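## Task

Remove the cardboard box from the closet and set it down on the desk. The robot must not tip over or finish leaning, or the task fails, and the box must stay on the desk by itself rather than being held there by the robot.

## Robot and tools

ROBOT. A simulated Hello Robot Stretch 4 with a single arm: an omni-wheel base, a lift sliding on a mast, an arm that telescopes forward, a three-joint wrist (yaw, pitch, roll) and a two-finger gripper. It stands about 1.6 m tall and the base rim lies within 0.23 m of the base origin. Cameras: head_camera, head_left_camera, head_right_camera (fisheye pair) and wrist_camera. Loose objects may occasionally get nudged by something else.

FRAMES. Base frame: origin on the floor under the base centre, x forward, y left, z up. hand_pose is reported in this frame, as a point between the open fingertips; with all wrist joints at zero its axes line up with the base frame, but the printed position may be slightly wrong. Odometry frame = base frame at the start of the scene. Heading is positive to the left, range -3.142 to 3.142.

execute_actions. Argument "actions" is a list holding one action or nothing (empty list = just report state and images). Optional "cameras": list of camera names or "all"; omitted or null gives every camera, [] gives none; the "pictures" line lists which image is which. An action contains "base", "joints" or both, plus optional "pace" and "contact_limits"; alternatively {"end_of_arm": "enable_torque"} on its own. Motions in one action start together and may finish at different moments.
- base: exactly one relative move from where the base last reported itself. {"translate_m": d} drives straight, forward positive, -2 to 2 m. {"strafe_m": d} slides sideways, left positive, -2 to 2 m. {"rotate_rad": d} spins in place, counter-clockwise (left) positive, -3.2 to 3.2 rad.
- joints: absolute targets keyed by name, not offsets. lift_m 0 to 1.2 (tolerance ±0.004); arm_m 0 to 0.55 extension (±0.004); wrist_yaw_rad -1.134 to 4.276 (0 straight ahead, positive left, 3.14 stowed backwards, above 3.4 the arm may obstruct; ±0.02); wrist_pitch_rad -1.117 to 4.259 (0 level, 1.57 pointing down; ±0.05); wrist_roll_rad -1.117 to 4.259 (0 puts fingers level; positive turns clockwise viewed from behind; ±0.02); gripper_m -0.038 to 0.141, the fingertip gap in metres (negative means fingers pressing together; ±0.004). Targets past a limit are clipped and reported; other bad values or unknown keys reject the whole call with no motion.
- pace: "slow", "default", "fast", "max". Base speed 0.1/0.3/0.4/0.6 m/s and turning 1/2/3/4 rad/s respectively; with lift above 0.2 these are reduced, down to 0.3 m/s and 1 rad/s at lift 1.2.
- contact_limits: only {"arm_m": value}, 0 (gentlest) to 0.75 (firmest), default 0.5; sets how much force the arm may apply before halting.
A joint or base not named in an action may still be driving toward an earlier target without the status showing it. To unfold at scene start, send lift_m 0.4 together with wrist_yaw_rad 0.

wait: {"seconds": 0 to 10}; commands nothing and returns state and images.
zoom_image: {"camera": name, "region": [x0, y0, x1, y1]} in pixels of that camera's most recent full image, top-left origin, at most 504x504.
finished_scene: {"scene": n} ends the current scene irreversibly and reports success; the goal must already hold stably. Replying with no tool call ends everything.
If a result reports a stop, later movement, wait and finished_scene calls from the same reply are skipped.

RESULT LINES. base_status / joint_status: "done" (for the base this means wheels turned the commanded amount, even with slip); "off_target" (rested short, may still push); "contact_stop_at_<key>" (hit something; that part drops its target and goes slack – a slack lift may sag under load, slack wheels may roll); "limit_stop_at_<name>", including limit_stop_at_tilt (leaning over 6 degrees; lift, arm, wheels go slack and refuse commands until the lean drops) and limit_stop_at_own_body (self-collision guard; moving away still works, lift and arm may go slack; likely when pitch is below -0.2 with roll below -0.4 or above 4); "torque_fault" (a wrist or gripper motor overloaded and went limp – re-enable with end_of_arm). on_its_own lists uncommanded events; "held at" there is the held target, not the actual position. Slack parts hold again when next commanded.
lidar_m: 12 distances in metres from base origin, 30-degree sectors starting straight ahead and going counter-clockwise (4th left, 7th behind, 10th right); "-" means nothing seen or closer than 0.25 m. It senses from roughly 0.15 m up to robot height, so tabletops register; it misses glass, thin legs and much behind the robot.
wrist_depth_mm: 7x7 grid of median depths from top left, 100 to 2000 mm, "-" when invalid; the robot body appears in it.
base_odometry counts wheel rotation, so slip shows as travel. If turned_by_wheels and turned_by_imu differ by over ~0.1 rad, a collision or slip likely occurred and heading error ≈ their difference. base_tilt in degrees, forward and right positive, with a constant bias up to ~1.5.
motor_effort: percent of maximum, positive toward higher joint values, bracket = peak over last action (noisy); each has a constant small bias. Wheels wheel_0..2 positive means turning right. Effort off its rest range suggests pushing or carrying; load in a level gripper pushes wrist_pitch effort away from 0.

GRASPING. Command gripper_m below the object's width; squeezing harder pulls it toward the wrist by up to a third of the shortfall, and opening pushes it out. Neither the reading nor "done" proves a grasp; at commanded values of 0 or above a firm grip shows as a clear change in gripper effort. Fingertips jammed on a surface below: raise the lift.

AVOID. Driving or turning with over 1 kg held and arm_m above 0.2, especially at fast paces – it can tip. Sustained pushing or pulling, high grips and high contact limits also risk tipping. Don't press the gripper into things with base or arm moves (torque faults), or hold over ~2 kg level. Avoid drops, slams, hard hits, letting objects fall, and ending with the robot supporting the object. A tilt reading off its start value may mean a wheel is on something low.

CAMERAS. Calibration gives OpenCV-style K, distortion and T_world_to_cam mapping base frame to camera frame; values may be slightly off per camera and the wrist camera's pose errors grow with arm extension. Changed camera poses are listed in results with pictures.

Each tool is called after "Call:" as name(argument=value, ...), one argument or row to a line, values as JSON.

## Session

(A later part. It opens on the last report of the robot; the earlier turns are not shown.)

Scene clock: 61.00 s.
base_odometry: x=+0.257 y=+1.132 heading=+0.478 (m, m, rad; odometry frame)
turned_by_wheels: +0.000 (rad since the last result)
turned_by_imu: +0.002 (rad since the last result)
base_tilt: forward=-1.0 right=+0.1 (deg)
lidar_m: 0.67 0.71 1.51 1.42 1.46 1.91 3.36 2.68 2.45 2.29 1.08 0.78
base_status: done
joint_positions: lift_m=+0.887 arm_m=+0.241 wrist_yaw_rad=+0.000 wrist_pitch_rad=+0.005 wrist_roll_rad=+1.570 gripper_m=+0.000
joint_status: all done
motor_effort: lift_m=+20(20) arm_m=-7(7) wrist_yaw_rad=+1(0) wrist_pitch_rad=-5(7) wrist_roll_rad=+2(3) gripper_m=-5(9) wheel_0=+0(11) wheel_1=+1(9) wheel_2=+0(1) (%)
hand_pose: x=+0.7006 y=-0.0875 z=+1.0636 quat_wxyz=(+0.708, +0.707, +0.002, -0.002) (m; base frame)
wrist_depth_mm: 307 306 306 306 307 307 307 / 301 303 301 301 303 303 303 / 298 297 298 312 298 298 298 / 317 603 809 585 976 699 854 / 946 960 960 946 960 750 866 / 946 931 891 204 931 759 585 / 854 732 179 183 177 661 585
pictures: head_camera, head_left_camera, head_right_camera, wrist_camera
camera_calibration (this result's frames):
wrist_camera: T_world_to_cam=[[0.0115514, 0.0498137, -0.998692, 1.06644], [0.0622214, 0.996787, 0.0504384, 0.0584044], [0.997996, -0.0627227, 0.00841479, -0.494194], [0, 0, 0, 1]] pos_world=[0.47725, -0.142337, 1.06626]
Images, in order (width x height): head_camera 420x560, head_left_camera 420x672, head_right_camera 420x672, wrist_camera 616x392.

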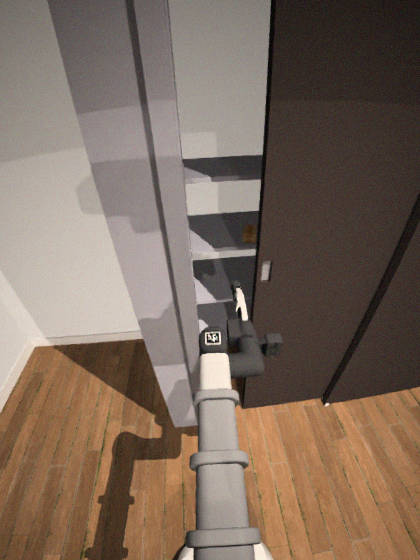

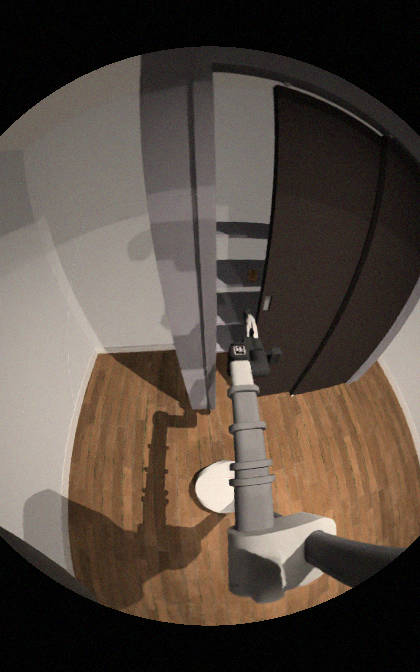

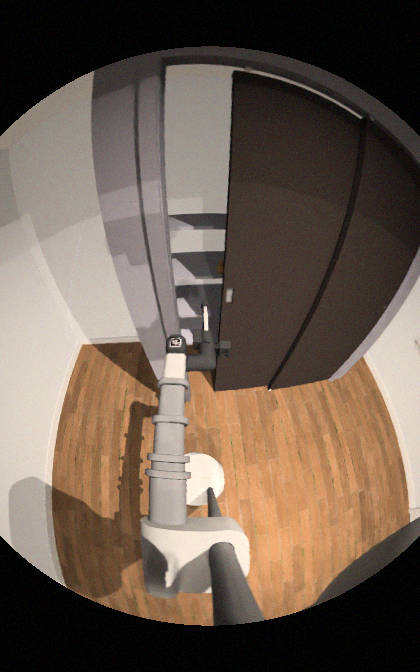

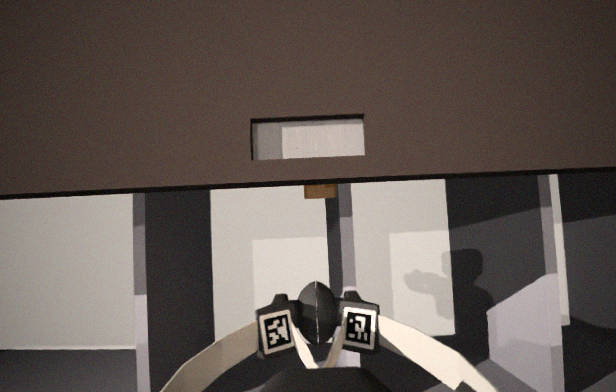

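Call:
execute_actions(
  actions=[
    {"joints":{"arm_m":0.36}},
  ],
  cameras=[],
)

Call:
execute_actions(
  actions=[
    {"base":{"strafe_m":-0.55},"pace":"slow"},
  ],
)

Scene clock: 64.13 s.
base_odometry: x=+0.257 y=+1.132 heading=+0.478 (m, m, rad; odometry frame)
turned_by_wheels: +0.000 (rad since the last result)
turned_by_imu: +0.001 (rad since the last result)
base_tilt: forward=-0.8 right=+0.1 (deg)
lidar_m: 0.67 0.71 1.52 1.42 1.46 1.93 3.36 2.69 2.46 2.29 1.08 0.80
base_status: not commanded
joint_positions: lift_m=+0.887 arm_m=+0.359 wrist_yaw_rad=+0.000 wrist_pitch_rad=+0.005 wrist_roll_rad=+1.570 gripper_m=+0.000
joint_status: all done
motor_effort: lift_m=+20(20) arm_m=+7(7) wrist_yaw_rad=+1(1) wrist_pitch_rad=-5(7) wrist_roll_rad=+3(3) gripper_m=-10(6) wheel_0=+1(0) wheel_1=+1(1) wheel_2=+0(0) (%)
hand_pose: x=+0.8182 y=-0.0874 z=+1.0636 quat_wxyz=(+0.708, +0.707, +0.002, -0.002) (m; base frame)
wrist_depth_mm: 182 182 182 182 182 182 182 / 179 180 182 193 189 180 181 / 177 177 178 178 178 178 178 / 854 480 842 691 854 750 512 / 831 512 842 842 831 759 517 / 820 500 831 204 820 759 535 / 809 488 179 184 177 661 539
pictures: none
No camera images: the call's "cameras" was empty. Leave "cameras" out to get every camera's image.

Scene clock: 70.77 s.
base_odometry: x=+0.510 y=+0.644 heading=+0.481 (m, m, rad; odometry frame)
turned_by_wheels: +0.003 (rad since the last result)
turned_by_imu: +0.017 (rad since the last result)
base_tilt: forward=-0.8 right=+0.1 (deg)
lidar_m: 0.75 0.91 0.97 1.97 2.04 2.69 3.34 2.64 1.89 1.73 1.12 0.79
base_status: done
joint_positions: lift_m=+0.887 arm_m=+0.359 wrist_yaw_rad=+0.021 wrist_pitch_rad=+0.005 wrist_roll_rad=+1.570 gripper_m=+0.000
joint_status: not commanded
on_its_own: wrist_yaw_rad is at rest, and its effort (-59) is outside its rest range (-13 to +13)
motor_effort: lift_m=+20(20) arm_m=+5(6) wrist_yaw_rad=-59(68) wrist_pitch_rad=-6(6) wrist_roll_rad=+3(3) gripper_m=-8(9) wheel_0=+19(19) wheel_1=+6(8) wheel_2=+11(9) (%)
hand_pose: x=+0.8202 y=-0.0813 z=+1.0636 quat_wxyz=(+0.708, +0.707, +0.009, +0.006) (m; base frame)
wrist_depth_mm: 156 156 157 157 157 158 - / 156 156 156 156 156 156 156 / 154 155 155 155 155 155 155 / 199 200 200 201 202 200 202 / 199 200 200 212 200 200 200 / 866 462 768 200 206 759 535 / 854 530 179 183 179 668 539
pictures: head_camera, head_left_camera, head_right_camera, wrist_camera
camera_calibration (this result's frames):
wrist_camera: T_world_to_cam=[[0.0104969, 0.0500461, -0.998692, 1.06564], [0.0411925, 0.997877, 0.0504383, 0.062215], [0.999096, -0.0416681, 0.00841311, -0.612402], [0, 0, 0, 1]] pos_world=[0.5981, -0.140932, 1.06626]
Images, in order (width x height): head_camera 420x560, head_left_camera 420x672, head_right_camera 420x672, wrist_camera 616x392.

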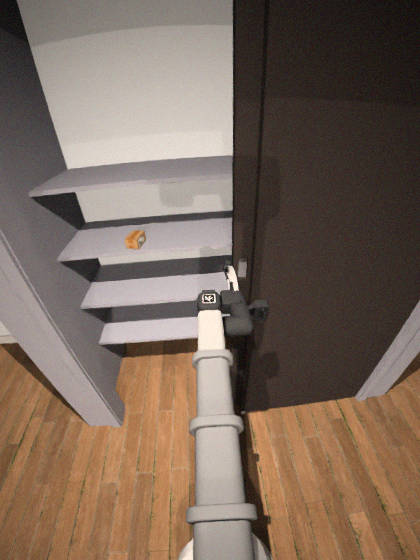

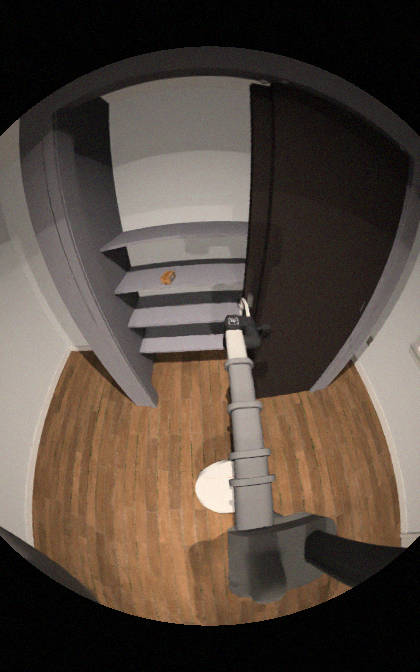

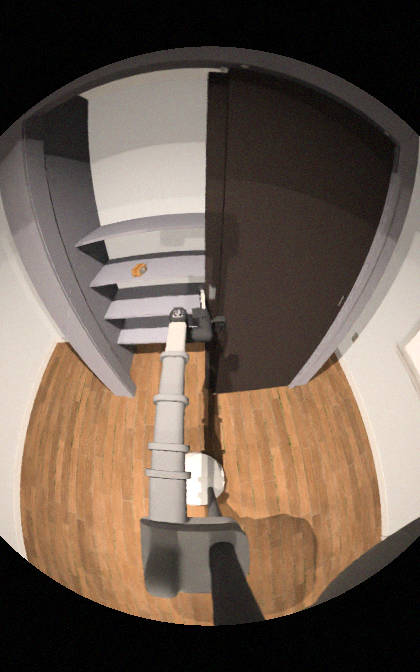

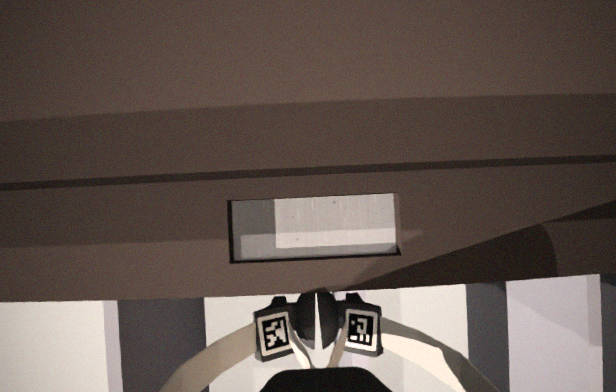

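Call:
execute_actions(
  actions=[
    {"base":{"strafe_m":0.40},"joints":{"arm_m":0.2,"wrist_roll_rad":0,"wrist_yaw_rad":0,"gripper_m":0.12}},
  ],
  cameras=["wrist_camera","head_camera"],
)

Scene clock: 75.77 s.
base_odometry: x=+0.325 y=+0.998 heading=+0.481 (m, m, rad; odometry frame)
turned_by_wheels: +0.000 (rad since the last result)
turned_by_imu: +0.003 (rad since the last result)
base_tilt: forward=-0.8 right=+0.2 (deg)
lidar_m: 0.73 0.70 1.67 1.57 1.61 2.12 3.35 2.70 2.30 2.14 1.09 0.93
base_status: done
joint_positions: lift_m=+0.887 arm_m=+0.201 wrist_yaw_rad=+0.000 wrist_pitch_rad=+0.006 wrist_roll_rad=+0.001 gripper_m=+0.120
joint_status: all done
motor_effort: lift_m=+20(20) arm_m=-7(9) wrist_yaw_rad=+1(58) wrist_pitch_rad=-7(11) wrist_roll_rad=+0(6) gripper_m=-2(9) wheel_0=+1(17) wheel_1=+1(14) wheel_2=+1(9) (%)
hand_pose: x=+0.6606 y=-0.0874 z=+1.0634 quat_wxyz=(+1.000, +0.000, +0.003, +0.000) (m; base frame)
wrist_depth_mm: 549 831 1025 1025 1025 1060 1042 / 544 715 1025 1025 699 715 723 / 462 750 917 976 1042 1025 1042 / 459 809 1008 1008 1042 1025 1025 / 445 741 1008 741 878 778 891 / 379 627 597 991 1025 1008 1025 / 373 654 960 154 991 891 931
pictures: head_camera, wrist_camera
camera_calibration (this result's frames):
wrist_camera: T_world_to_cam=[[0.016223, -0.998528, -0.0517503, -0.0349958], [0.0562967, 0.0525873, -0.997028, 1.09614], [0.998282, 0.0132615, 0.057067, -0.499552], [0, 0, 0, 1]] pos_world=[0.437552, -0.0859628, 1.11958]
Images, in order (width x height): head_camera 420x560, wrist_camera 616x392.

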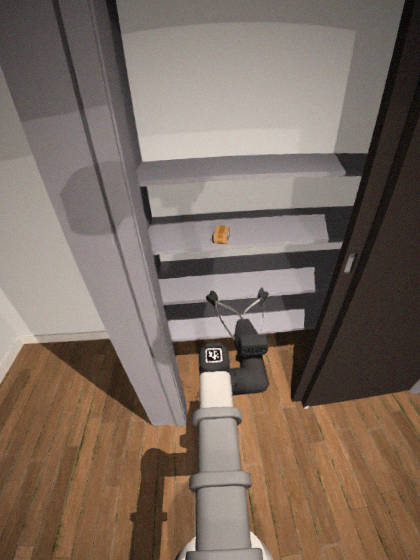

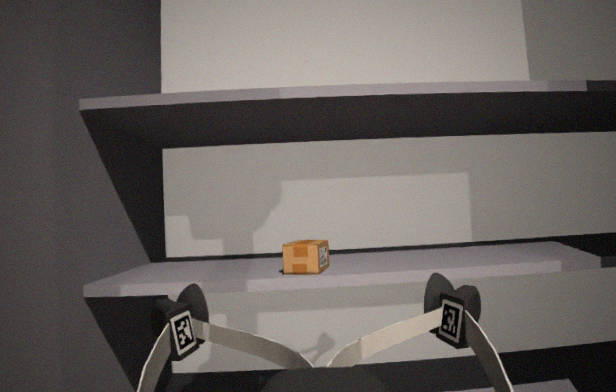

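Call:
execute_actions(
  actions=[
    {"base":{"translate_m":0.2},"joints":{"lift_m":0.862,"arm_m":0.36}},
  ],
  cameras=["wrist_camera","head_camera"],
)

Scene clock: 80.00 s.
base_odometry: x=+0.502 y=+1.091 heading=+0.481 (m, m, rad; odometry frame)
turned_by_wheels: +0.000 (rad since the last result)
turned_by_imu: +0.001 (rad since the last result)
base_tilt: forward=-1.0 right=+0.1 (deg)
lidar_m: 0.82 0.53 1.67 1.57 1.63 2.16 3.58 2.94 2.30 2.12 0.79 0.76
base_status: done
joint_positions: lift_m=+0.862 arm_m=+0.359 wrist_yaw_rad=+0.000 wrist_pitch_rad=+0.005 wrist_roll_rad=+0.001 gripper_m=+0.120
joint_status: all done
motor_effort: lift_m=+15(18) arm_m=+6(8) wrist_yaw_rad=+0(1) wrist_pitch_rad=-8(8) wrist_roll_rad=-1(0) gripper_m=-3(1) wheel_0=+2(5) wheel_1=+1(5) wheel_2=-2(12) (%)
hand_pose: x=+0.8183 y=-0.0874 z=+1.0389 quat_wxyz=(+1.000, +0.000, +0.003, +0.000) (m; base frame)
wrist_depth_mm: 399 418 424 430 439 455 462 / 512 574 603 621 647 654 683 / 554 654 661 661 668 661 676 / 549 654 654 668 668 661 668 / 544 647 654 324 654 597 544 / 336 329 274 270 287 253 264 / 245 246 640 154 647 654 654
pictures: head_camera, wrist_camera
camera_calibration (this result's frames):
wrist_camera: T_world_to_cam=[[0.0164625, -0.998526, -0.0517167, -0.0389893], [0.056433, 0.0525692, -0.997021, 1.06265], [0.998271, 0.0134949, 0.0572152, -0.6557], [0, 0, 0, 1]] pos_world=[0.595239, -0.0859459, 1.09498]
Images, in order (width x height): head_camera 420x560, wrist_camera 616x392.

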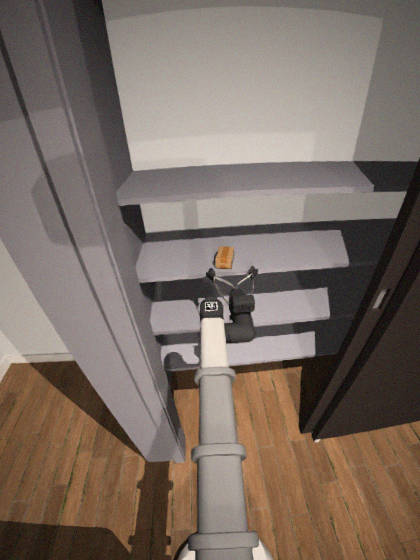

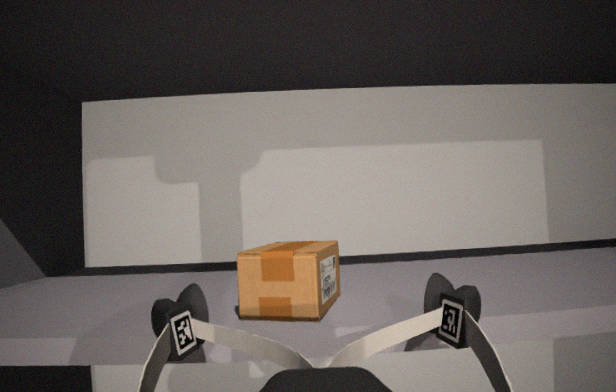

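Call:
execute_actions(
  actions=[
    {"base":{"strafe_m":0.025},"joints":{"gripper_m":0.14,"lift_m":0.855}},
  ],
  cameras=[],
)

Call:
execute_actions(
  actions=[
    {"joints":{"arm_m":0.49},"pace":"slow"},
  ],
  cameras=["wrist_camera","head_camera"],
)

Scene clock: 82.73 s.
base_odometry: x=+0.490 y=+1.113 heading=+0.481 (m, m, rad; odometry frame)
turned_by_wheels: +0.000 (rad since the last result)
turned_by_imu: +0.001 (rad since the last result)
base_tilt: forward=-0.8 right=+0.1 (deg)
lidar_m: 0.82 0.51 1.65 1.55 1.60 2.14 3.55 2.94 2.32 2.15 0.80 0.79
base_status: done
joint_positions: lift_m=+0.855 arm_m=+0.359 wrist_yaw_rad=+0.000 wrist_pitch_rad=+0.005 wrist_roll_rad=+0.001 gripper_m=+0.140
joint_status: all done
motor_effort: lift_m=+15(17) arm_m=+6(6) wrist_yaw_rad=+0(1) wrist_pitch_rad=-8(8) wrist_roll_rad=+0(0) gripper_m=-3(0) wheel_0=+1(8) wheel_1=-2(8) wheel_2=+0(1) (%)
hand_pose: x=+0.8183 y=-0.0874 z=+1.0319 quat_wxyz=(+1.000, +0.000, +0.003, +0.000) (m; base frame)
wrist_depth_mm: 415 430 439 442 455 469 477 / 504 597 627 647 668 668 668 / 517 654 661 668 668 668 676 / 512 654 654 661 661 668 668 / 496 647 654 273 585 539 496 / 304 266 287 266 266 211 266 / 345 245 640 156 647 654 654
pictures: none
No camera images: the call's "cameras" was empty. Leave "cameras" out to get every camera's image.

Scene clock: 85.30 s.
base_odometry: x=+0.490 y=+1.113 heading=+0.481 (m, m, rad; odometry frame)
turned_by_wheels: +0.000 (rad since the last result)
turned_by_imu: +0.001 (rad since the last result)
base_tilt: forward=-0.8 right=+0.1 (deg)
lidar_m: 0.83 0.51 1.63 1.56 1.61 2.12 3.56 2.92 2.32 2.14 0.80 0.78
base_status: not commanded
joint_positions: lift_m=+0.855 arm_m=+0.488 wrist_yaw_rad=-0.003 wrist_pitch_rad=-0.001 wrist_roll_rad=+0.000 gripper_m=+0.140
joint_status: all done
motor_effort: lift_m=+15(15) arm_m=+8(17) wrist_yaw_rad=+8(26) wrist_pitch_rad=+12(15) wrist_roll_rad=+2(3) gripper_m=-4(3) wheel_0=+0(1) wheel_1=+0(2) wheel_2=-4(8) (%)
hand_pose: x=+0.9477 y=-0.0882 z=+1.0337 quat_wxyz=(+1.000, +0.000, -0.001, -0.001) (m; base frame)
wrist_depth_mm: 402 421 421 433 439 459 459 / 512 530 535 539 539 549 554 / 525 530 530 535 535 544 544 / 517 525 530 535 535 539 544 / 512 521 521 240 530 535 530 / 329 254 185 158 196 208 259 / 201 190 175 152 171 173 178
pictures: head_camera, wrist_camera
camera_calibration (this result's frames):
wrist_camera: T_world_to_cam=[[0.0139676, -0.998606, -0.0509039, -0.0406834], [0.0630876, 0.0516876, -0.996669, 1.04355], [0.99791, 0.0107097, 0.0637216, -0.791207], [0, 0, 0, 1]] pos_world=[0.724287, -0.0860915, 1.08842]
Images, in order (width x height): head_camera 420x560, wrist_camera 616x392.

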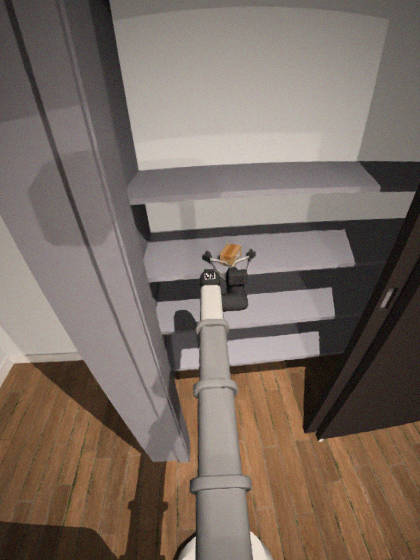

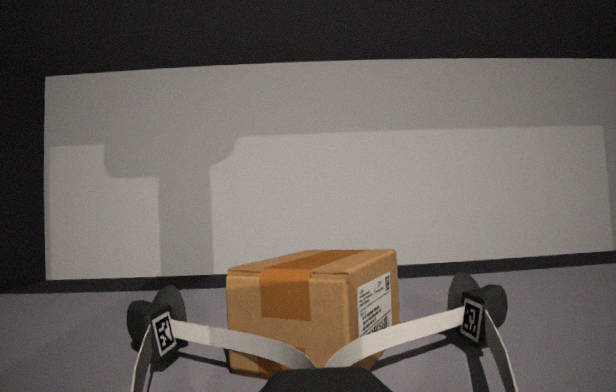

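Call:
execute_actions(
  actions=[
    {"joints":{"lift_m":0.865,"arm_m":0.475}},
  ],
  cameras=[],
)

Call:
execute_actions(
  actions=[
    {"joints":{"gripper_m":0.02}},
  ],
  cameras=["wrist_camera"],
)

Call:
execute_actions(
  actions=[
    {"joints":{"lift_m":0.89}},
  ],
  cameras=["wrist_camera","head_camera"],
)

Scene clock: 87.73 s.
base_odometry: x=+0.490 y=+1.113 heading=+0.481 (m, m, rad; odometry frame)
turned_by_wheels: +0.000 (rad since the last result)
turned_by_imu: +0.001 (rad since the last result)
base_tilt: forward=-0.9 right=+0.2 (deg)
lidar_m: 0.83 0.51 1.64 1.54 1.60 2.12 3.57 2.91 2.32 2.16 0.79 0.79
base_status: not commanded
joint_positions: lift_m=+0.865 arm_m=+0.476 wrist_yaw_rad=+0.000 wrist_pitch_rad=+0.005 wrist_roll_rad=+0.000 gripper_m=+0.140
joint_status: all done
motor_effort: lift_m=+20(21) arm_m=-7(6) wrist_yaw_rad=+2(9) wrist_pitch_rad=-7(11) wrist_roll_rad=+1(2) gripper_m=+3(0) wheel_0=+0(0) wheel_1=+0(1) wheel_2=-3(4) (%)
hand_pose: x=+0.9356 y=-0.0875 z=+1.0416 quat_wxyz=(+1.000, +0.000, +0.002, +0.000) (m; base frame)
wrist_depth_mm: 397 413 415 427 433 452 455 / 504 544 544 544 549 559 559 / 525 539 539 544 544 549 554 / 521 535 539 544 544 544 549 / 517 535 535 539 539 539 549 / 345 301 215 170 211 211 272 / 213 200 187 156 187 181 189
pictures: none
No camera images: the call's "cameras" was empty. Leave "cameras" out to get every camera's image.

Scene clock: 89.90 s.
base_odometry: x=+0.490 y=+1.113 heading=+0.481 (m, m, rad; odometry frame)
turned_by_wheels: +0.000 (rad since the last result)
turned_by_imu: +0.001 (rad since the last result)
base_tilt: forward=-0.7 right=+0.1 (deg)
lidar_m: 0.82 0.51 1.65 1.55 1.59 2.13 3.56 2.91 2.31 2.15 0.77 0.79
base_status: not commanded
joint_positions: lift_m=+0.865 arm_m=+0.476 wrist_yaw_rad=+0.000 wrist_pitch_rad=+0.005 wrist_roll_rad=+0.000 gripper_m=+0.020
joint_status: all done
motor_effort: lift_m=+20(20) arm_m=-7(7) wrist_yaw_rad=+0(1) wrist_pitch_rad=-5(6) wrist_roll_rad=+2(1) gripper_m=-25(22) wheel_0=+0(1) wheel_1=+0(0) wheel_2=-3(4) (%)
hand_pose: x=+0.9356 y=-0.0874 z=+1.0416 quat_wxyz=(+1.000, +0.000, +0.002, +0.000) (m; base frame)
wrist_depth_mm: 397 410 418 424 436 452 452 / 504 544 544 549 554 554 559 / 525 539 544 549 549 549 554 / 521 539 539 539 544 549 544 / 512 535 535 539 539 544 549 / 343 338 179 164 196 286 272 / 214 189 171 162 177 169 189
pictures: wrist_camera
camera_calibration (this result's frames):
wrist_camera: T_world_to_cam=[[0.0162846, -0.998566, -0.0510029, -0.0414196], [0.0569618, 0.0518533, -0.997029, 1.05821], [0.998244, 0.013331, 0.0577246, -0.773494], [0, 0, 0, 1]] pos_world=[0.712532, -0.0859208, 1.09761]
Images, in order (width x height): wrist_camera 616x392.

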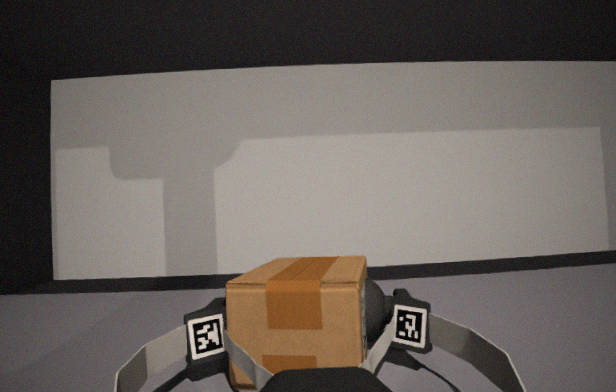

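Scene clock: 90.77 s.
base_odometry: x=+0.490 y=+1.113 heading=+0.481 (m, m, rad; odometry frame)
turned_by_wheels: +0.000 (rad since the last result)
turned_by_imu: +0.000 (rad since the last result)
base_tilt: forward=-0.8 right=+0.1 (deg)
lidar_m: 0.83 0.52 1.64 1.55 1.61 2.13 3.56 2.94 2.30 2.15 0.77 0.78
base_status: not commanded
joint_positions: lift_m=+0.890 arm_m=+0.476 wrist_yaw_rad=+0.000 wrist_pitch_rad=+0.006 wrist_roll_rad=+0.000 gripper_m=+0.020
joint_status: all done
motor_effort: lift_m=+21(22) arm_m=-7(7) wrist_yaw_rad=+0(1) wrist_pitch_rad=-9(10) wrist_roll_rad=+2(2) gripper_m=-25(22) wheel_0=+0(0) wheel_1=+0(0) wheel_2=-4(3) (%)
hand_pose: x=+0.9356 y=-0.0874 z=+1.0663 quat_wxyz=(+1.000, +0.000, +0.003, +0.000) (m; base frame)
wrist_depth_mm: 351 364 370 373 384 399 399 / 477 504 525 549 544 554 554 / 521 539 539 544 549 554 554 / 521 539 544 539 544 549 549 / 517 535 539 539 544 549 549 / 449 442 179 164 198 373 353 / 279 247 172 161 208 191 240
pictures: head_camera, wrist_camera
camera_calibration (this result's frames):
wrist_camera: T_world_to_cam=[[0.0162325, -0.998566, -0.0510197, -0.0400946], [0.0559391, 0.0518535, -0.997087, 1.08383], [0.998302, 0.0133312, 0.0567006, -0.773877], [0, 0, 0, 1]] pos_world=[0.712586, -0.0859208, 1.12251]
Images, in order (width x height): head_camera 420x560, wrist_camera 616x392.

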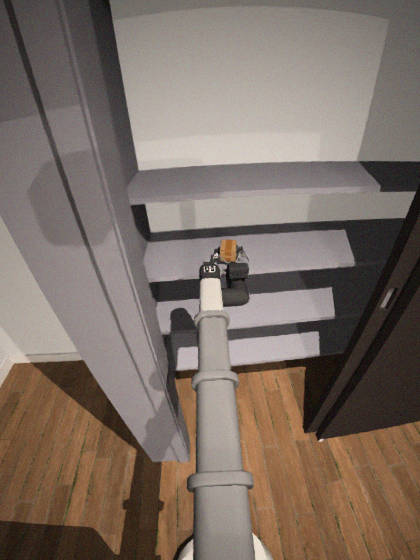

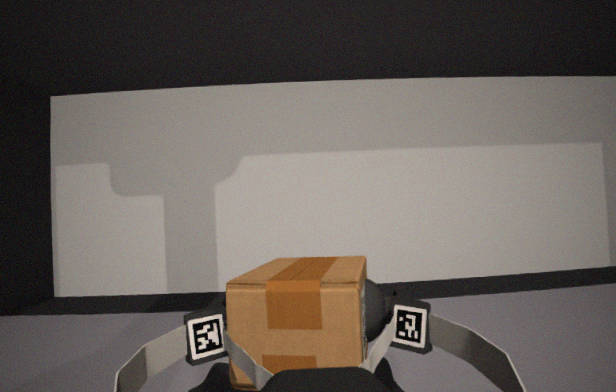

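Call:
execute_actions(
  actions=[
    {"base":{"translate_m":-0.5},"joints":{"arm_m":0.05}},
  ],
  cameras=[],
)

Call:
execute_actions(
  actions=[
    {"base":{"rotate_rad":-3.14},"joints":{"lift_m":1.1}},
  ],
  cameras=[],
)

Call:
execute_actions(
  actions=[
    {"base":{"strafe_m":1.3}},
  ],
  cameras=[],
)

Call:
execute_actions(
  actions=[
    {"base":{"translate_m":1.1}},
  ],
)

Scene clock: 99.20 s.
base_odometry: x=+0.047 y=+0.882 heading=+0.481 (m, m, rad; odometry frame)
turned_by_wheels: +0.000 (rad since the last result)
turned_by_imu: +0.003 (rad since the last result)
base_tilt: forward=-0.8 right=+0.1 (deg)
lidar_m: 0.99 1.02 1.63 1.52 1.58 2.10 3.04 2.34 2.34 2.17 1.53 1.19
base_status: done
joint_positions: lift_m=+0.890 arm_m=+0.051 wrist_yaw_rad=+0.000 wrist_pitch_rad=+0.006 wrist_roll_rad=+0.000 gripper_m=+0.020
joint_status: all done
motor_effort: lift_m=+20(20) arm_m=-7(10) wrist_yaw_rad=+1(1) wrist_pitch_rad=-10(12) wrist_roll_rad=+2(2) gripper_m=-23(25) wheel_0=+0(6) wheel_1=+0(7) wheel_2=+1(12) (%)
hand_pose: x=+0.5105 y=-0.0874 z=+1.0662 quat_wxyz=(+1.000, +0.000, +0.003, +0.000) (m; base frame)
wrist_depth_mm: 1464 732 1464 1499 1499 1499 778 / 1464 732 1464 1464 1537 1499 759 / 1464 723 1308 1464 1464 1308 768 / 1430 715 1430 1464 1464 1499 759 / 1430 723 1229 1060 1464 1464 759 / 1430 715 179 163 197 1430 759 / 1430 707 172 162 615 161 750
pictures: none
No camera images: the call's "cameras" was empty. Leave "cameras" out to get every camera's image.

Scene clock: 102.10 s.
base_odometry: x=+0.047 y=+0.882 heading=-2.659 (m, m, rad; odometry frame)
turned_by_wheels: -3.140 (rad since the last result)
turned_by_imu: -3.151 (rad since the last result)
base_tilt: forward=-0.8 right=+0.1 (deg)
lidar_m: 2.72 2.29 2.31 2.19 1.51 1.21 0.99 1.02 1.62 1.53 1.57 2.11
base_status: done
joint_positions: lift_m=+1.100 arm_m=+0.051 wrist_yaw_rad=+0.000 wrist_pitch_rad=+0.006 wrist_roll_rad=+0.000 gripper_m=+0.020
joint_status: all done
motor_effort: lift_m=+20(20) arm_m=-7(6) wrist_yaw_rad=+2(2) wrist_pitch_rad=-9(11) wrist_roll_rad=+2(2) gripper_m=-24(22) wheel_0=+1(5) wheel_1=+1(8) wheel_2=+0(9) (%)
hand_pose: x=+0.5105 y=-0.0875 z=+1.2762 quat_wxyz=(+1.000, +0.000, +0.003, +0.000) (m; base frame)
wrist_depth_mm: - 1756 - - - - 1983 / - - - - - - - / - - - - - - - / - - - - - - - / - - - - - - - / - - 179 164 196 - - / - - 172 162 - 161 -
pictures: none
No camera images: the call's "cameras" was empty. Leave "cameras" out to get every camera's image.

Scene clock: 107.77 s.
base_odometry: x=+0.651 y=-0.270 heading=-2.659 (m, m, rad; odometry frame)
turned_by_wheels: +0.000 (rad since the last result)
turned_by_imu: +0.004 (rad since the last result)
base_tilt: forward=-0.8 right=+0.0 (deg)
lidar_m: 2.14 1.33 0.96 0.86 0.90 1.20 1.05 1.11 1.76 2.83 2.92 2.28
base_status: done
joint_positions: lift_m=+1.100 arm_m=+0.051 wrist_yaw_rad=+0.000 wrist_pitch_rad=+0.006 wrist_roll_rad=+0.000 gripper_m=+0.020
joint_status: not commanded
motor_effort: lift_m=+19(20) arm_m=-7(7) wrist_yaw_rad=-1(1) wrist_pitch_rad=-11(9) wrist_roll_rad=+2(1) gripper_m=-21(24) wheel_0=+0(10) wheel_1=-1(9) wheel_2=+0(0) (%)
hand_pose: x=+0.5106 y=-0.0874 z=+1.2763 quat_wxyz=(+1.000, +0.000, +0.003, +0.000) (m; base frame)
wrist_depth_mm: 1537 - - - - - - / 1537 - - - - - - / 1464 - - - - - - / 1430 - - - - - - / 1464 - - - - - - / 1464 - 179 164 196 - - / 1430 1756 172 161 - 160 -
pictures: none
No camera images: the call's "cameras" was empty. Leave "cameras" out to get every camera's image.

Scene clock: 112.93 s.
base_odometry: x=-0.323 y=-0.781 heading=-2.659 (m, m, rad; odometry frame)
turned_by_wheels: +0.000 (rad since the last result)
turned_by_imu: +0.000 (rad since the last result)
base_tilt: forward=-0.9 right=+0.1 (deg)
lidar_m: 1.05 1.07 0.98 0.92 1.00 1.33 2.15 2.24 2.94 2.80 2.75 1.12
base_status: done
joint_positions: lift_m=+1.100 arm_m=+0.051 wrist_yaw_rad=+0.000 wrist_pitch_rad=+0.006 wrist_roll_rad=+0.000 gripper_m=+0.020
joint_status: not commanded
motor_effort: lift_m=+19(19) arm_m=-6(7) wrist_yaw_rad=+1(1) wrist_pitch_rad=-9(10) wrist_roll_rad=+2(1) gripper_m=-21(21) wheel_0=+0(7) wheel_1=+0(6) wheel_2=+0(13) (%)
hand_pose: x=+0.5105 y=-0.0874 z=+1.2763 quat_wxyz=(+1.000, +0.000, +0.003, +0.000) (m; base frame)
wrist_depth_mm: 1618 1618 1661 1576 1618 1618 1618 / 1618 1576 1576 1618 1576 1618 1618 / 1576 1576 1576 1576 1618 1618 1618 / 1537 1537 1576 1576 1618 1618 1618 / 1576 1576 1576 1576 1576 1618 1618 / 1464 1537 179 164 197 1618 1576 / 1008 904 172 161 508 161 1255
pictures: head_camera, head_left_camera, head_right_camera, wrist_camera
camera_calibration (this result's frames):
wrist_camera: T_world_to_cam=[[0.016349, -0.998564, -0.0510203, -0.0225006], [0.0555189, 0.051855, -0.99711, 1.31723], [0.998324, 0.0134691, 0.0562869, -0.360948], [0, 0, 0, 1]] pos_world=[0.28758, -0.0859114, 1.33259]
Images, in order (width x height): head_camera 420x560, head_left_camera 420x672, head_right_camera 420x672, wrist_camera 616x392.

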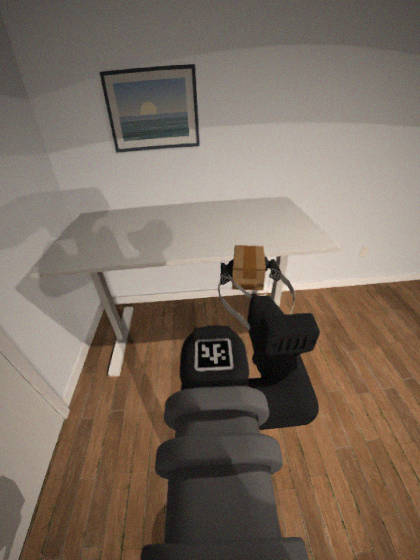

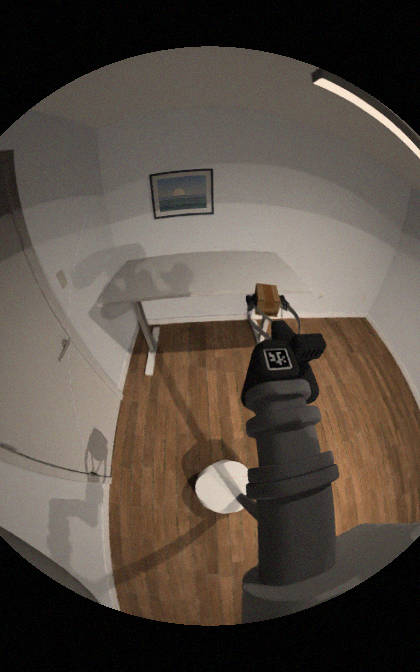

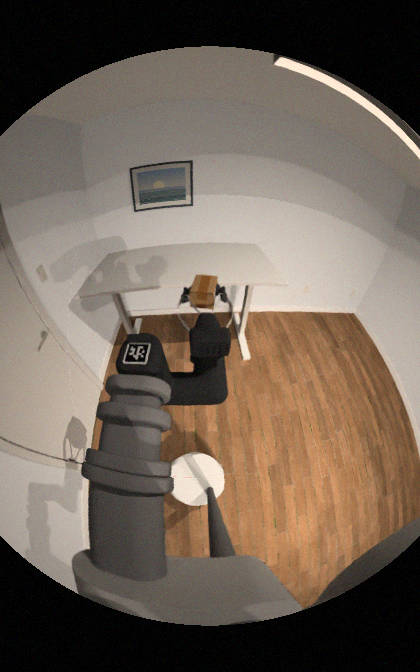

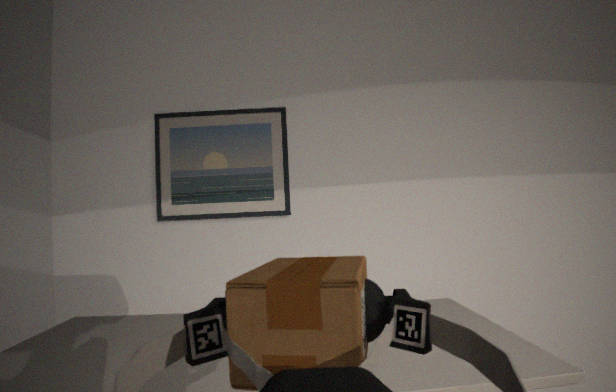

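Call:
execute_actions(
  actions=[
    {"base":{"strafe_m":0.2},"joints":{"lift_m":0.88}},
  ],
  cameras=[],
)

Call:
execute_actions(
  actions=[
    {"base":{"translate_m":0.45},"joints":{"arm_m":0.4}},
  ],
)

Scene clock: 116.87 s.
base_odometry: x=-0.230 y=-0.958 heading=-2.659 (m, m, rad; odometry frame)
turned_by_wheels: +0.000 (rad since the last result)
turned_by_imu: +0.002 (rad since the last result)
base_tilt: forward=-0.8 right=+0.2 (deg)
lidar_m: 1.03 1.07 0.78 0.72 0.79 1.05 2.14 2.25 3.15 2.99 2.74 1.11
base_status: done
joint_positions: lift_m=+0.880 arm_m=+0.051 wrist_yaw_rad=+0.000 wrist_pitch_rad=+0.006 wrist_roll_rad=+0.000 gripper_m=+0.020
joint_status: all done
motor_effort: lift_m=+16(18) arm_m=-6(7) wrist_yaw_rad=+1(1) wrist_pitch_rad=-10(9) wrist_roll_rad=+2(2) gripper_m=-21(20) wheel_0=-1(9) wheel_1=+0(8) wheel_2=+0(0) (%)
hand_pose: x=+0.5105 y=-0.0874 z=+1.0566 quat_wxyz=(+1.000, +0.000, +0.003, +0.000) (m; base frame)
wrist_depth_mm: 1336 1661 1576 1661 1618 1618 1618 / 1308 1576 1576 1576 1618 1618 1618 / 1308 1618 1576 1576 1618 1576 1576 / 1281 1537 1576 1537 1576 1576 1618 / 1229 1537 1576 1576 1397 1229 1160 / 946 917 179 164 197 1160 1576 / 1229 1060 171 161 866 634 1618
pictures: none
No camera images: the call's "cameras" was empty. Leave "cameras" out to get every camera's image.

Scene clock: 119.83 s.
base_odometry: x=-0.629 y=-1.167 heading=-2.658 (m, m, rad; odometry frame)
turned_by_wheels: +0.000 (rad since the last result)
turned_by_imu: +0.000 (rad since the last result)
base_tilt: forward=-0.8 right=+0.1 (deg)
lidar_m: 0.58 0.60 0.75 0.71 0.79 1.07 2.59 2.70 3.14 2.97 0.92 0.64
base_status: done
joint_positions: lift_m=+0.880 arm_m=+0.399 wrist_yaw_rad=+0.000 wrist_pitch_rad=+0.006 wrist_roll_rad=+0.000 gripper_m=+0.020
joint_status: all done
motor_effort: lift_m=+16(16) arm_m=+7(10) wrist_yaw_rad=+0(1) wrist_pitch_rad=-10(10) wrist_roll_rad=+2(2) gripper_m=-22(23) wheel_0=+1(9) wheel_1=+1(6) wheel_2=-1(9) (%)
hand_pose: x=+0.8583 y=-0.0874 z=+1.0566 quat_wxyz=(+1.000, +0.000, +0.003, +0.000) (m; base frame)
wrist_depth_mm: 798 768 778 778 809 820 809 / 788 768 778 768 798 798 809 / 778 778 798 788 798 798 809 / 778 788 788 788 788 798 788 / 768 778 778 778 778 788 798 / 699 683 179 164 197 569 539 / 430 382 172 162 270 161 368
pictures: head_camera, head_left_camera, head_right_camera, wrist_camera
camera_calibration (this result's frames):
wrist_camera: T_world_to_cam=[[0.0164393, -0.998562, -0.0510184, -0.0394488], [0.0556246, 0.0518597, -0.997104, 1.07877], [0.998316, 0.0135538, 0.0563971, -0.695813], [0, 0, 0, 1]] pos_world=[0.635284, -0.0859058, 1.11287]
Images, in order (width x height): head_camera 420x560, head_left_camera 420x672, head_right_camera 420x672, wrist_camera 616x392.

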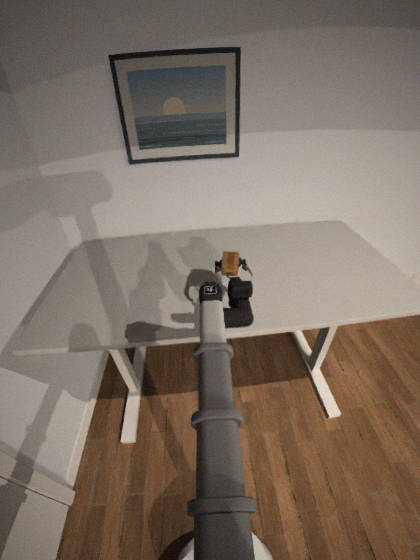

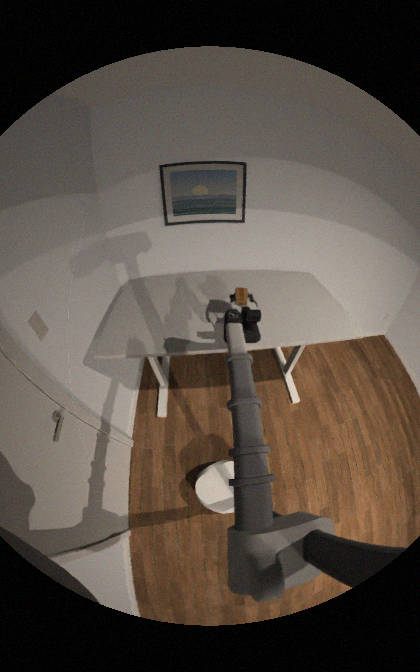

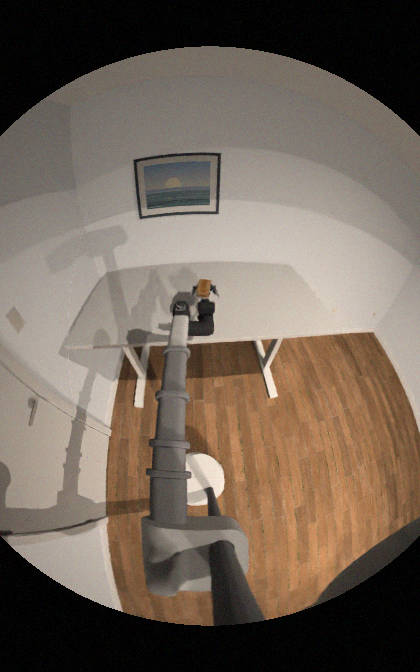

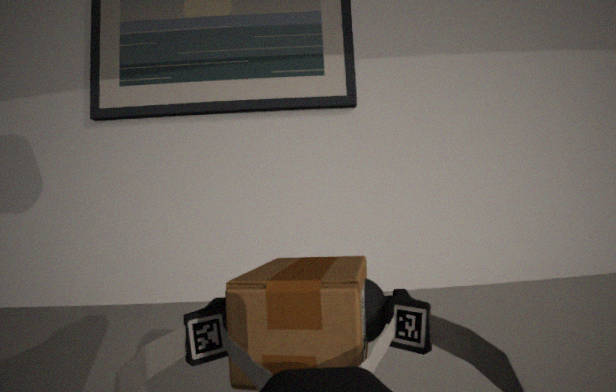

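Call:
execute_actions(
  actions=[
    {"joints":{"lift_m":0.775}},
  ],
  cameras=["wrist_camera"],
)

Call:
execute_actions(
  actions=[
    {"joints":{"lift_m":0.755},"pace":"slow"},
  ],
  cameras=["wrist_camera"],
)

Scene clock: 122.93 s.
base_odometry: x=-0.629 y=-1.167 heading=-2.659 (m, m, rad; odometry frame)
turned_by_wheels: +0.000 (rad since the last result)
turned_by_imu: +0.002 (rad since the last result)
base_tilt: forward=-0.8 right=+0.1 (deg)
lidar_m: 0.59 0.60 0.75 0.72 0.77 1.08 2.60 2.72 3.13 2.98 0.92 0.64
base_status: not commanded
joint_positions: lift_m=+0.816 arm_m=+0.399 wrist_yaw_rad=+0.000 wrist_pitch_rad=-0.002 wrist_roll_rad=+0.000 gripper_m=+0.020
joint_status: lift_m contact_stop (moved -0.065 of -0.105)
on_its_own: lift_m is slack since a contact_stop (your +0.775 is given up)
motor_effort: lift_m=+12(14) arm_m=+4(6) wrist_yaw_rad=-1(11) wrist_pitch_rad=+13(53) wrist_roll_rad=+1(5) gripper_m=-23(21) wheel_0=-1(1) wheel_1=+1(1) wheel_2=-2(2) (%)
hand_pose: x=+0.8587 y=-0.0875 z=+0.9944 quat_wxyz=(+1.000, +0.000, -0.001, +0.000) (m; base frame)
wrist_depth_mm: 798 778 788 788 820 820 820 / 788 788 778 778 820 809 820 / 778 778 778 798 798 798 798 / 778 778 788 788 788 798 788 / 778 778 768 788 788 788 798 / 477 466 179 164 197 394 373 / 290 254 172 162 211 161 255
pictures: wrist_camera
camera_calibration (this result's frames):
wrist_camera: T_world_to_cam=[[0.0165694, -0.998559, -0.0510401, -0.0428008], [0.063796, 0.0519989, -0.996607, 1.00925], [0.997825, 0.013257, 0.0645656, -0.700445], [0, 0, 0, 1]] pos_world=[0.635244, -0.0859332, 1.04887]
Images, in order (width x height): wrist_camera 616x392.

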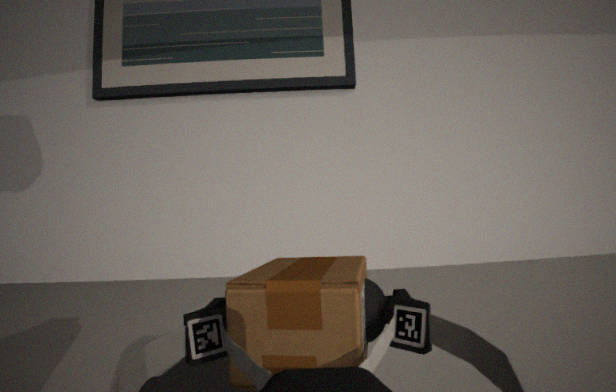

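not run: a stop came earlier in this reply.

Landed on the desk. Release.

Call:
execute_actions(
  actions=[
    {"joints":{"lift_m":0.822,"gripper_m":0.13}},
  ],
  cameras=[],
)

Call:
execute_actions(
  actions=[
    {"joints":{"arm_m":0.2,"lift_m":0.83}},
  ],
  cameras=["head_camera","wrist_camera"],
)

Scene clock: 125.97 s.
base_odometry: x=-0.629 y=-1.167 heading=-2.659 (m, m, rad; odometry frame)
turned_by_wheels: +0.000 (rad since the last result)
turned_by_imu: +0.001 (rad since the last result)
base_tilt: forward=-0.8 right=+0.2 (deg)
lidar_m: 0.58 0.60 0.74 0.71 0.78 1.08 2.58 2.73 3.14 2.97 0.91 0.63
base_status: not commanded
joint_positions: lift_m=+0.822 arm_m=+0.399 wrist_yaw_rad=+0.000 wrist_pitch_rad=+0.004 wrist_roll_rad=-0.001 gripper_m=+0.130
joint_status: all done
motor_effort: lift_m=+19(20) arm_m=+4(4) wrist_yaw_rad=+0(0) wrist_pitch_rad=-4(3) wrist_roll_rad=+5(3) gripper_m=-4(22) wheel_0=-1(1) wheel_1=+1(0) wheel_2=-2(2) (%)
hand_pose: x=+0.8587 y=-0.0874 z=+0.9988 quat_wxyz=(+1.000, +0.000, +0.002, +0.000) (m; base frame)
wrist_depth_mm: 788 778 788 788 809 798 820 / 788 759 768 798 798 809 809 / 788 788 788 788 798 798 798 / 778 788 788 788 778 798 788 / 778 778 768 778 788 788 741 / 449 394 382 213 236 218 353 / 279 266 244 156 230 235 238
pictures: none
No camera images: the call's "cameras" was empty. Leave "cameras" out to get every camera's image.

Scene clock: 127.67 s.
base_odometry: x=-0.629 y=-1.167 heading=-2.659 (m, m, rad; odometry frame)
turned_by_wheels: +0.000 (rad since the last result)
turned_by_imu: +0.000 (rad since the last result)
base_tilt: forward=-0.8 right=+0.1 (deg)
lidar_m: 0.58 0.62 0.75 0.73 0.77 1.07 2.59 2.72 3.10 2.97 0.92 0.64
base_status: not commanded
joint_positions: lift_m=+0.830 arm_m=+0.201 wrist_yaw_rad=+0.000 wrist_pitch_rad=+0.005 wrist_roll_rad=-0.001 gripper_m=+0.130
joint_status: all done
motor_effort: lift_m=+20(21) arm_m=-7(7) wrist_yaw_rad=+1(0) wrist_pitch_rad=-8(8) wrist_roll_rad=+4(3) gripper_m=-3(5) wheel_0=-1(1) wheel_1=+0(0) wheel_2=-2(2) (%)
hand_pose: x=+0.6606 y=-0.0874 z=+1.0065 quat_wxyz=(+1.000, +0.000, +0.003, +0.000) (m; base frame)
wrist_depth_mm: 976 991 976 991 991 1008 1025 / 991 991 960 976 1008 1008 991 / 976 976 976 991 991 991 1008 / 976 976 991 991 991 1008 991 / 960 960 976 960 976 854 778 / 480 421 410 379 418 218 377 / 298 285 263 156 265 252 264
pictures: head_camera, wrist_camera
camera_calibration (this result's frames):
wrist_camera: T_world_to_cam=[[0.0162667, -0.99859, -0.0505227, -0.0392061], [0.056677, 0.051369, -0.99707, 1.03909], [0.99826, 0.0133556, 0.0574327, -0.496671], [0, 0, 0, 1]] pos_world=[0.437552, -0.0858945, 1.06259]
Images, in order (width x height): head_camera 420x560, wrist_camera 616x392.

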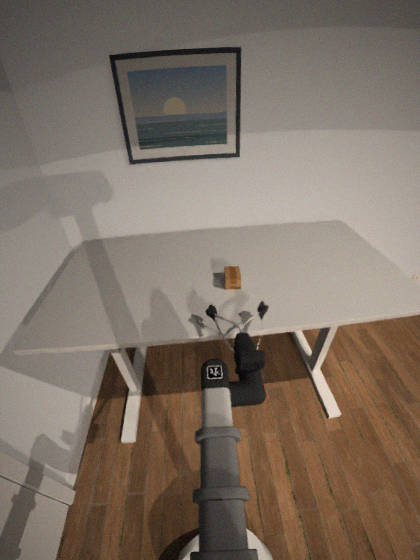

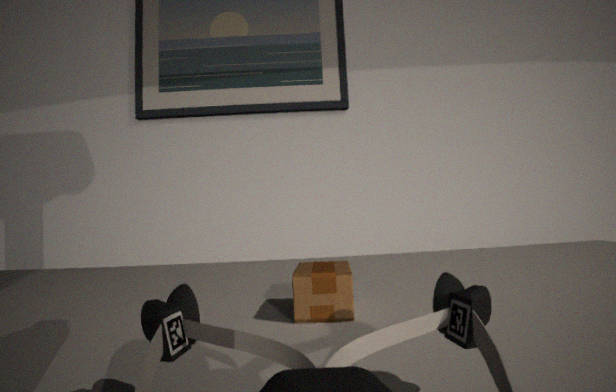

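Call:
finished_scene(
  scene=1,
)

The scene is finished: the task was done.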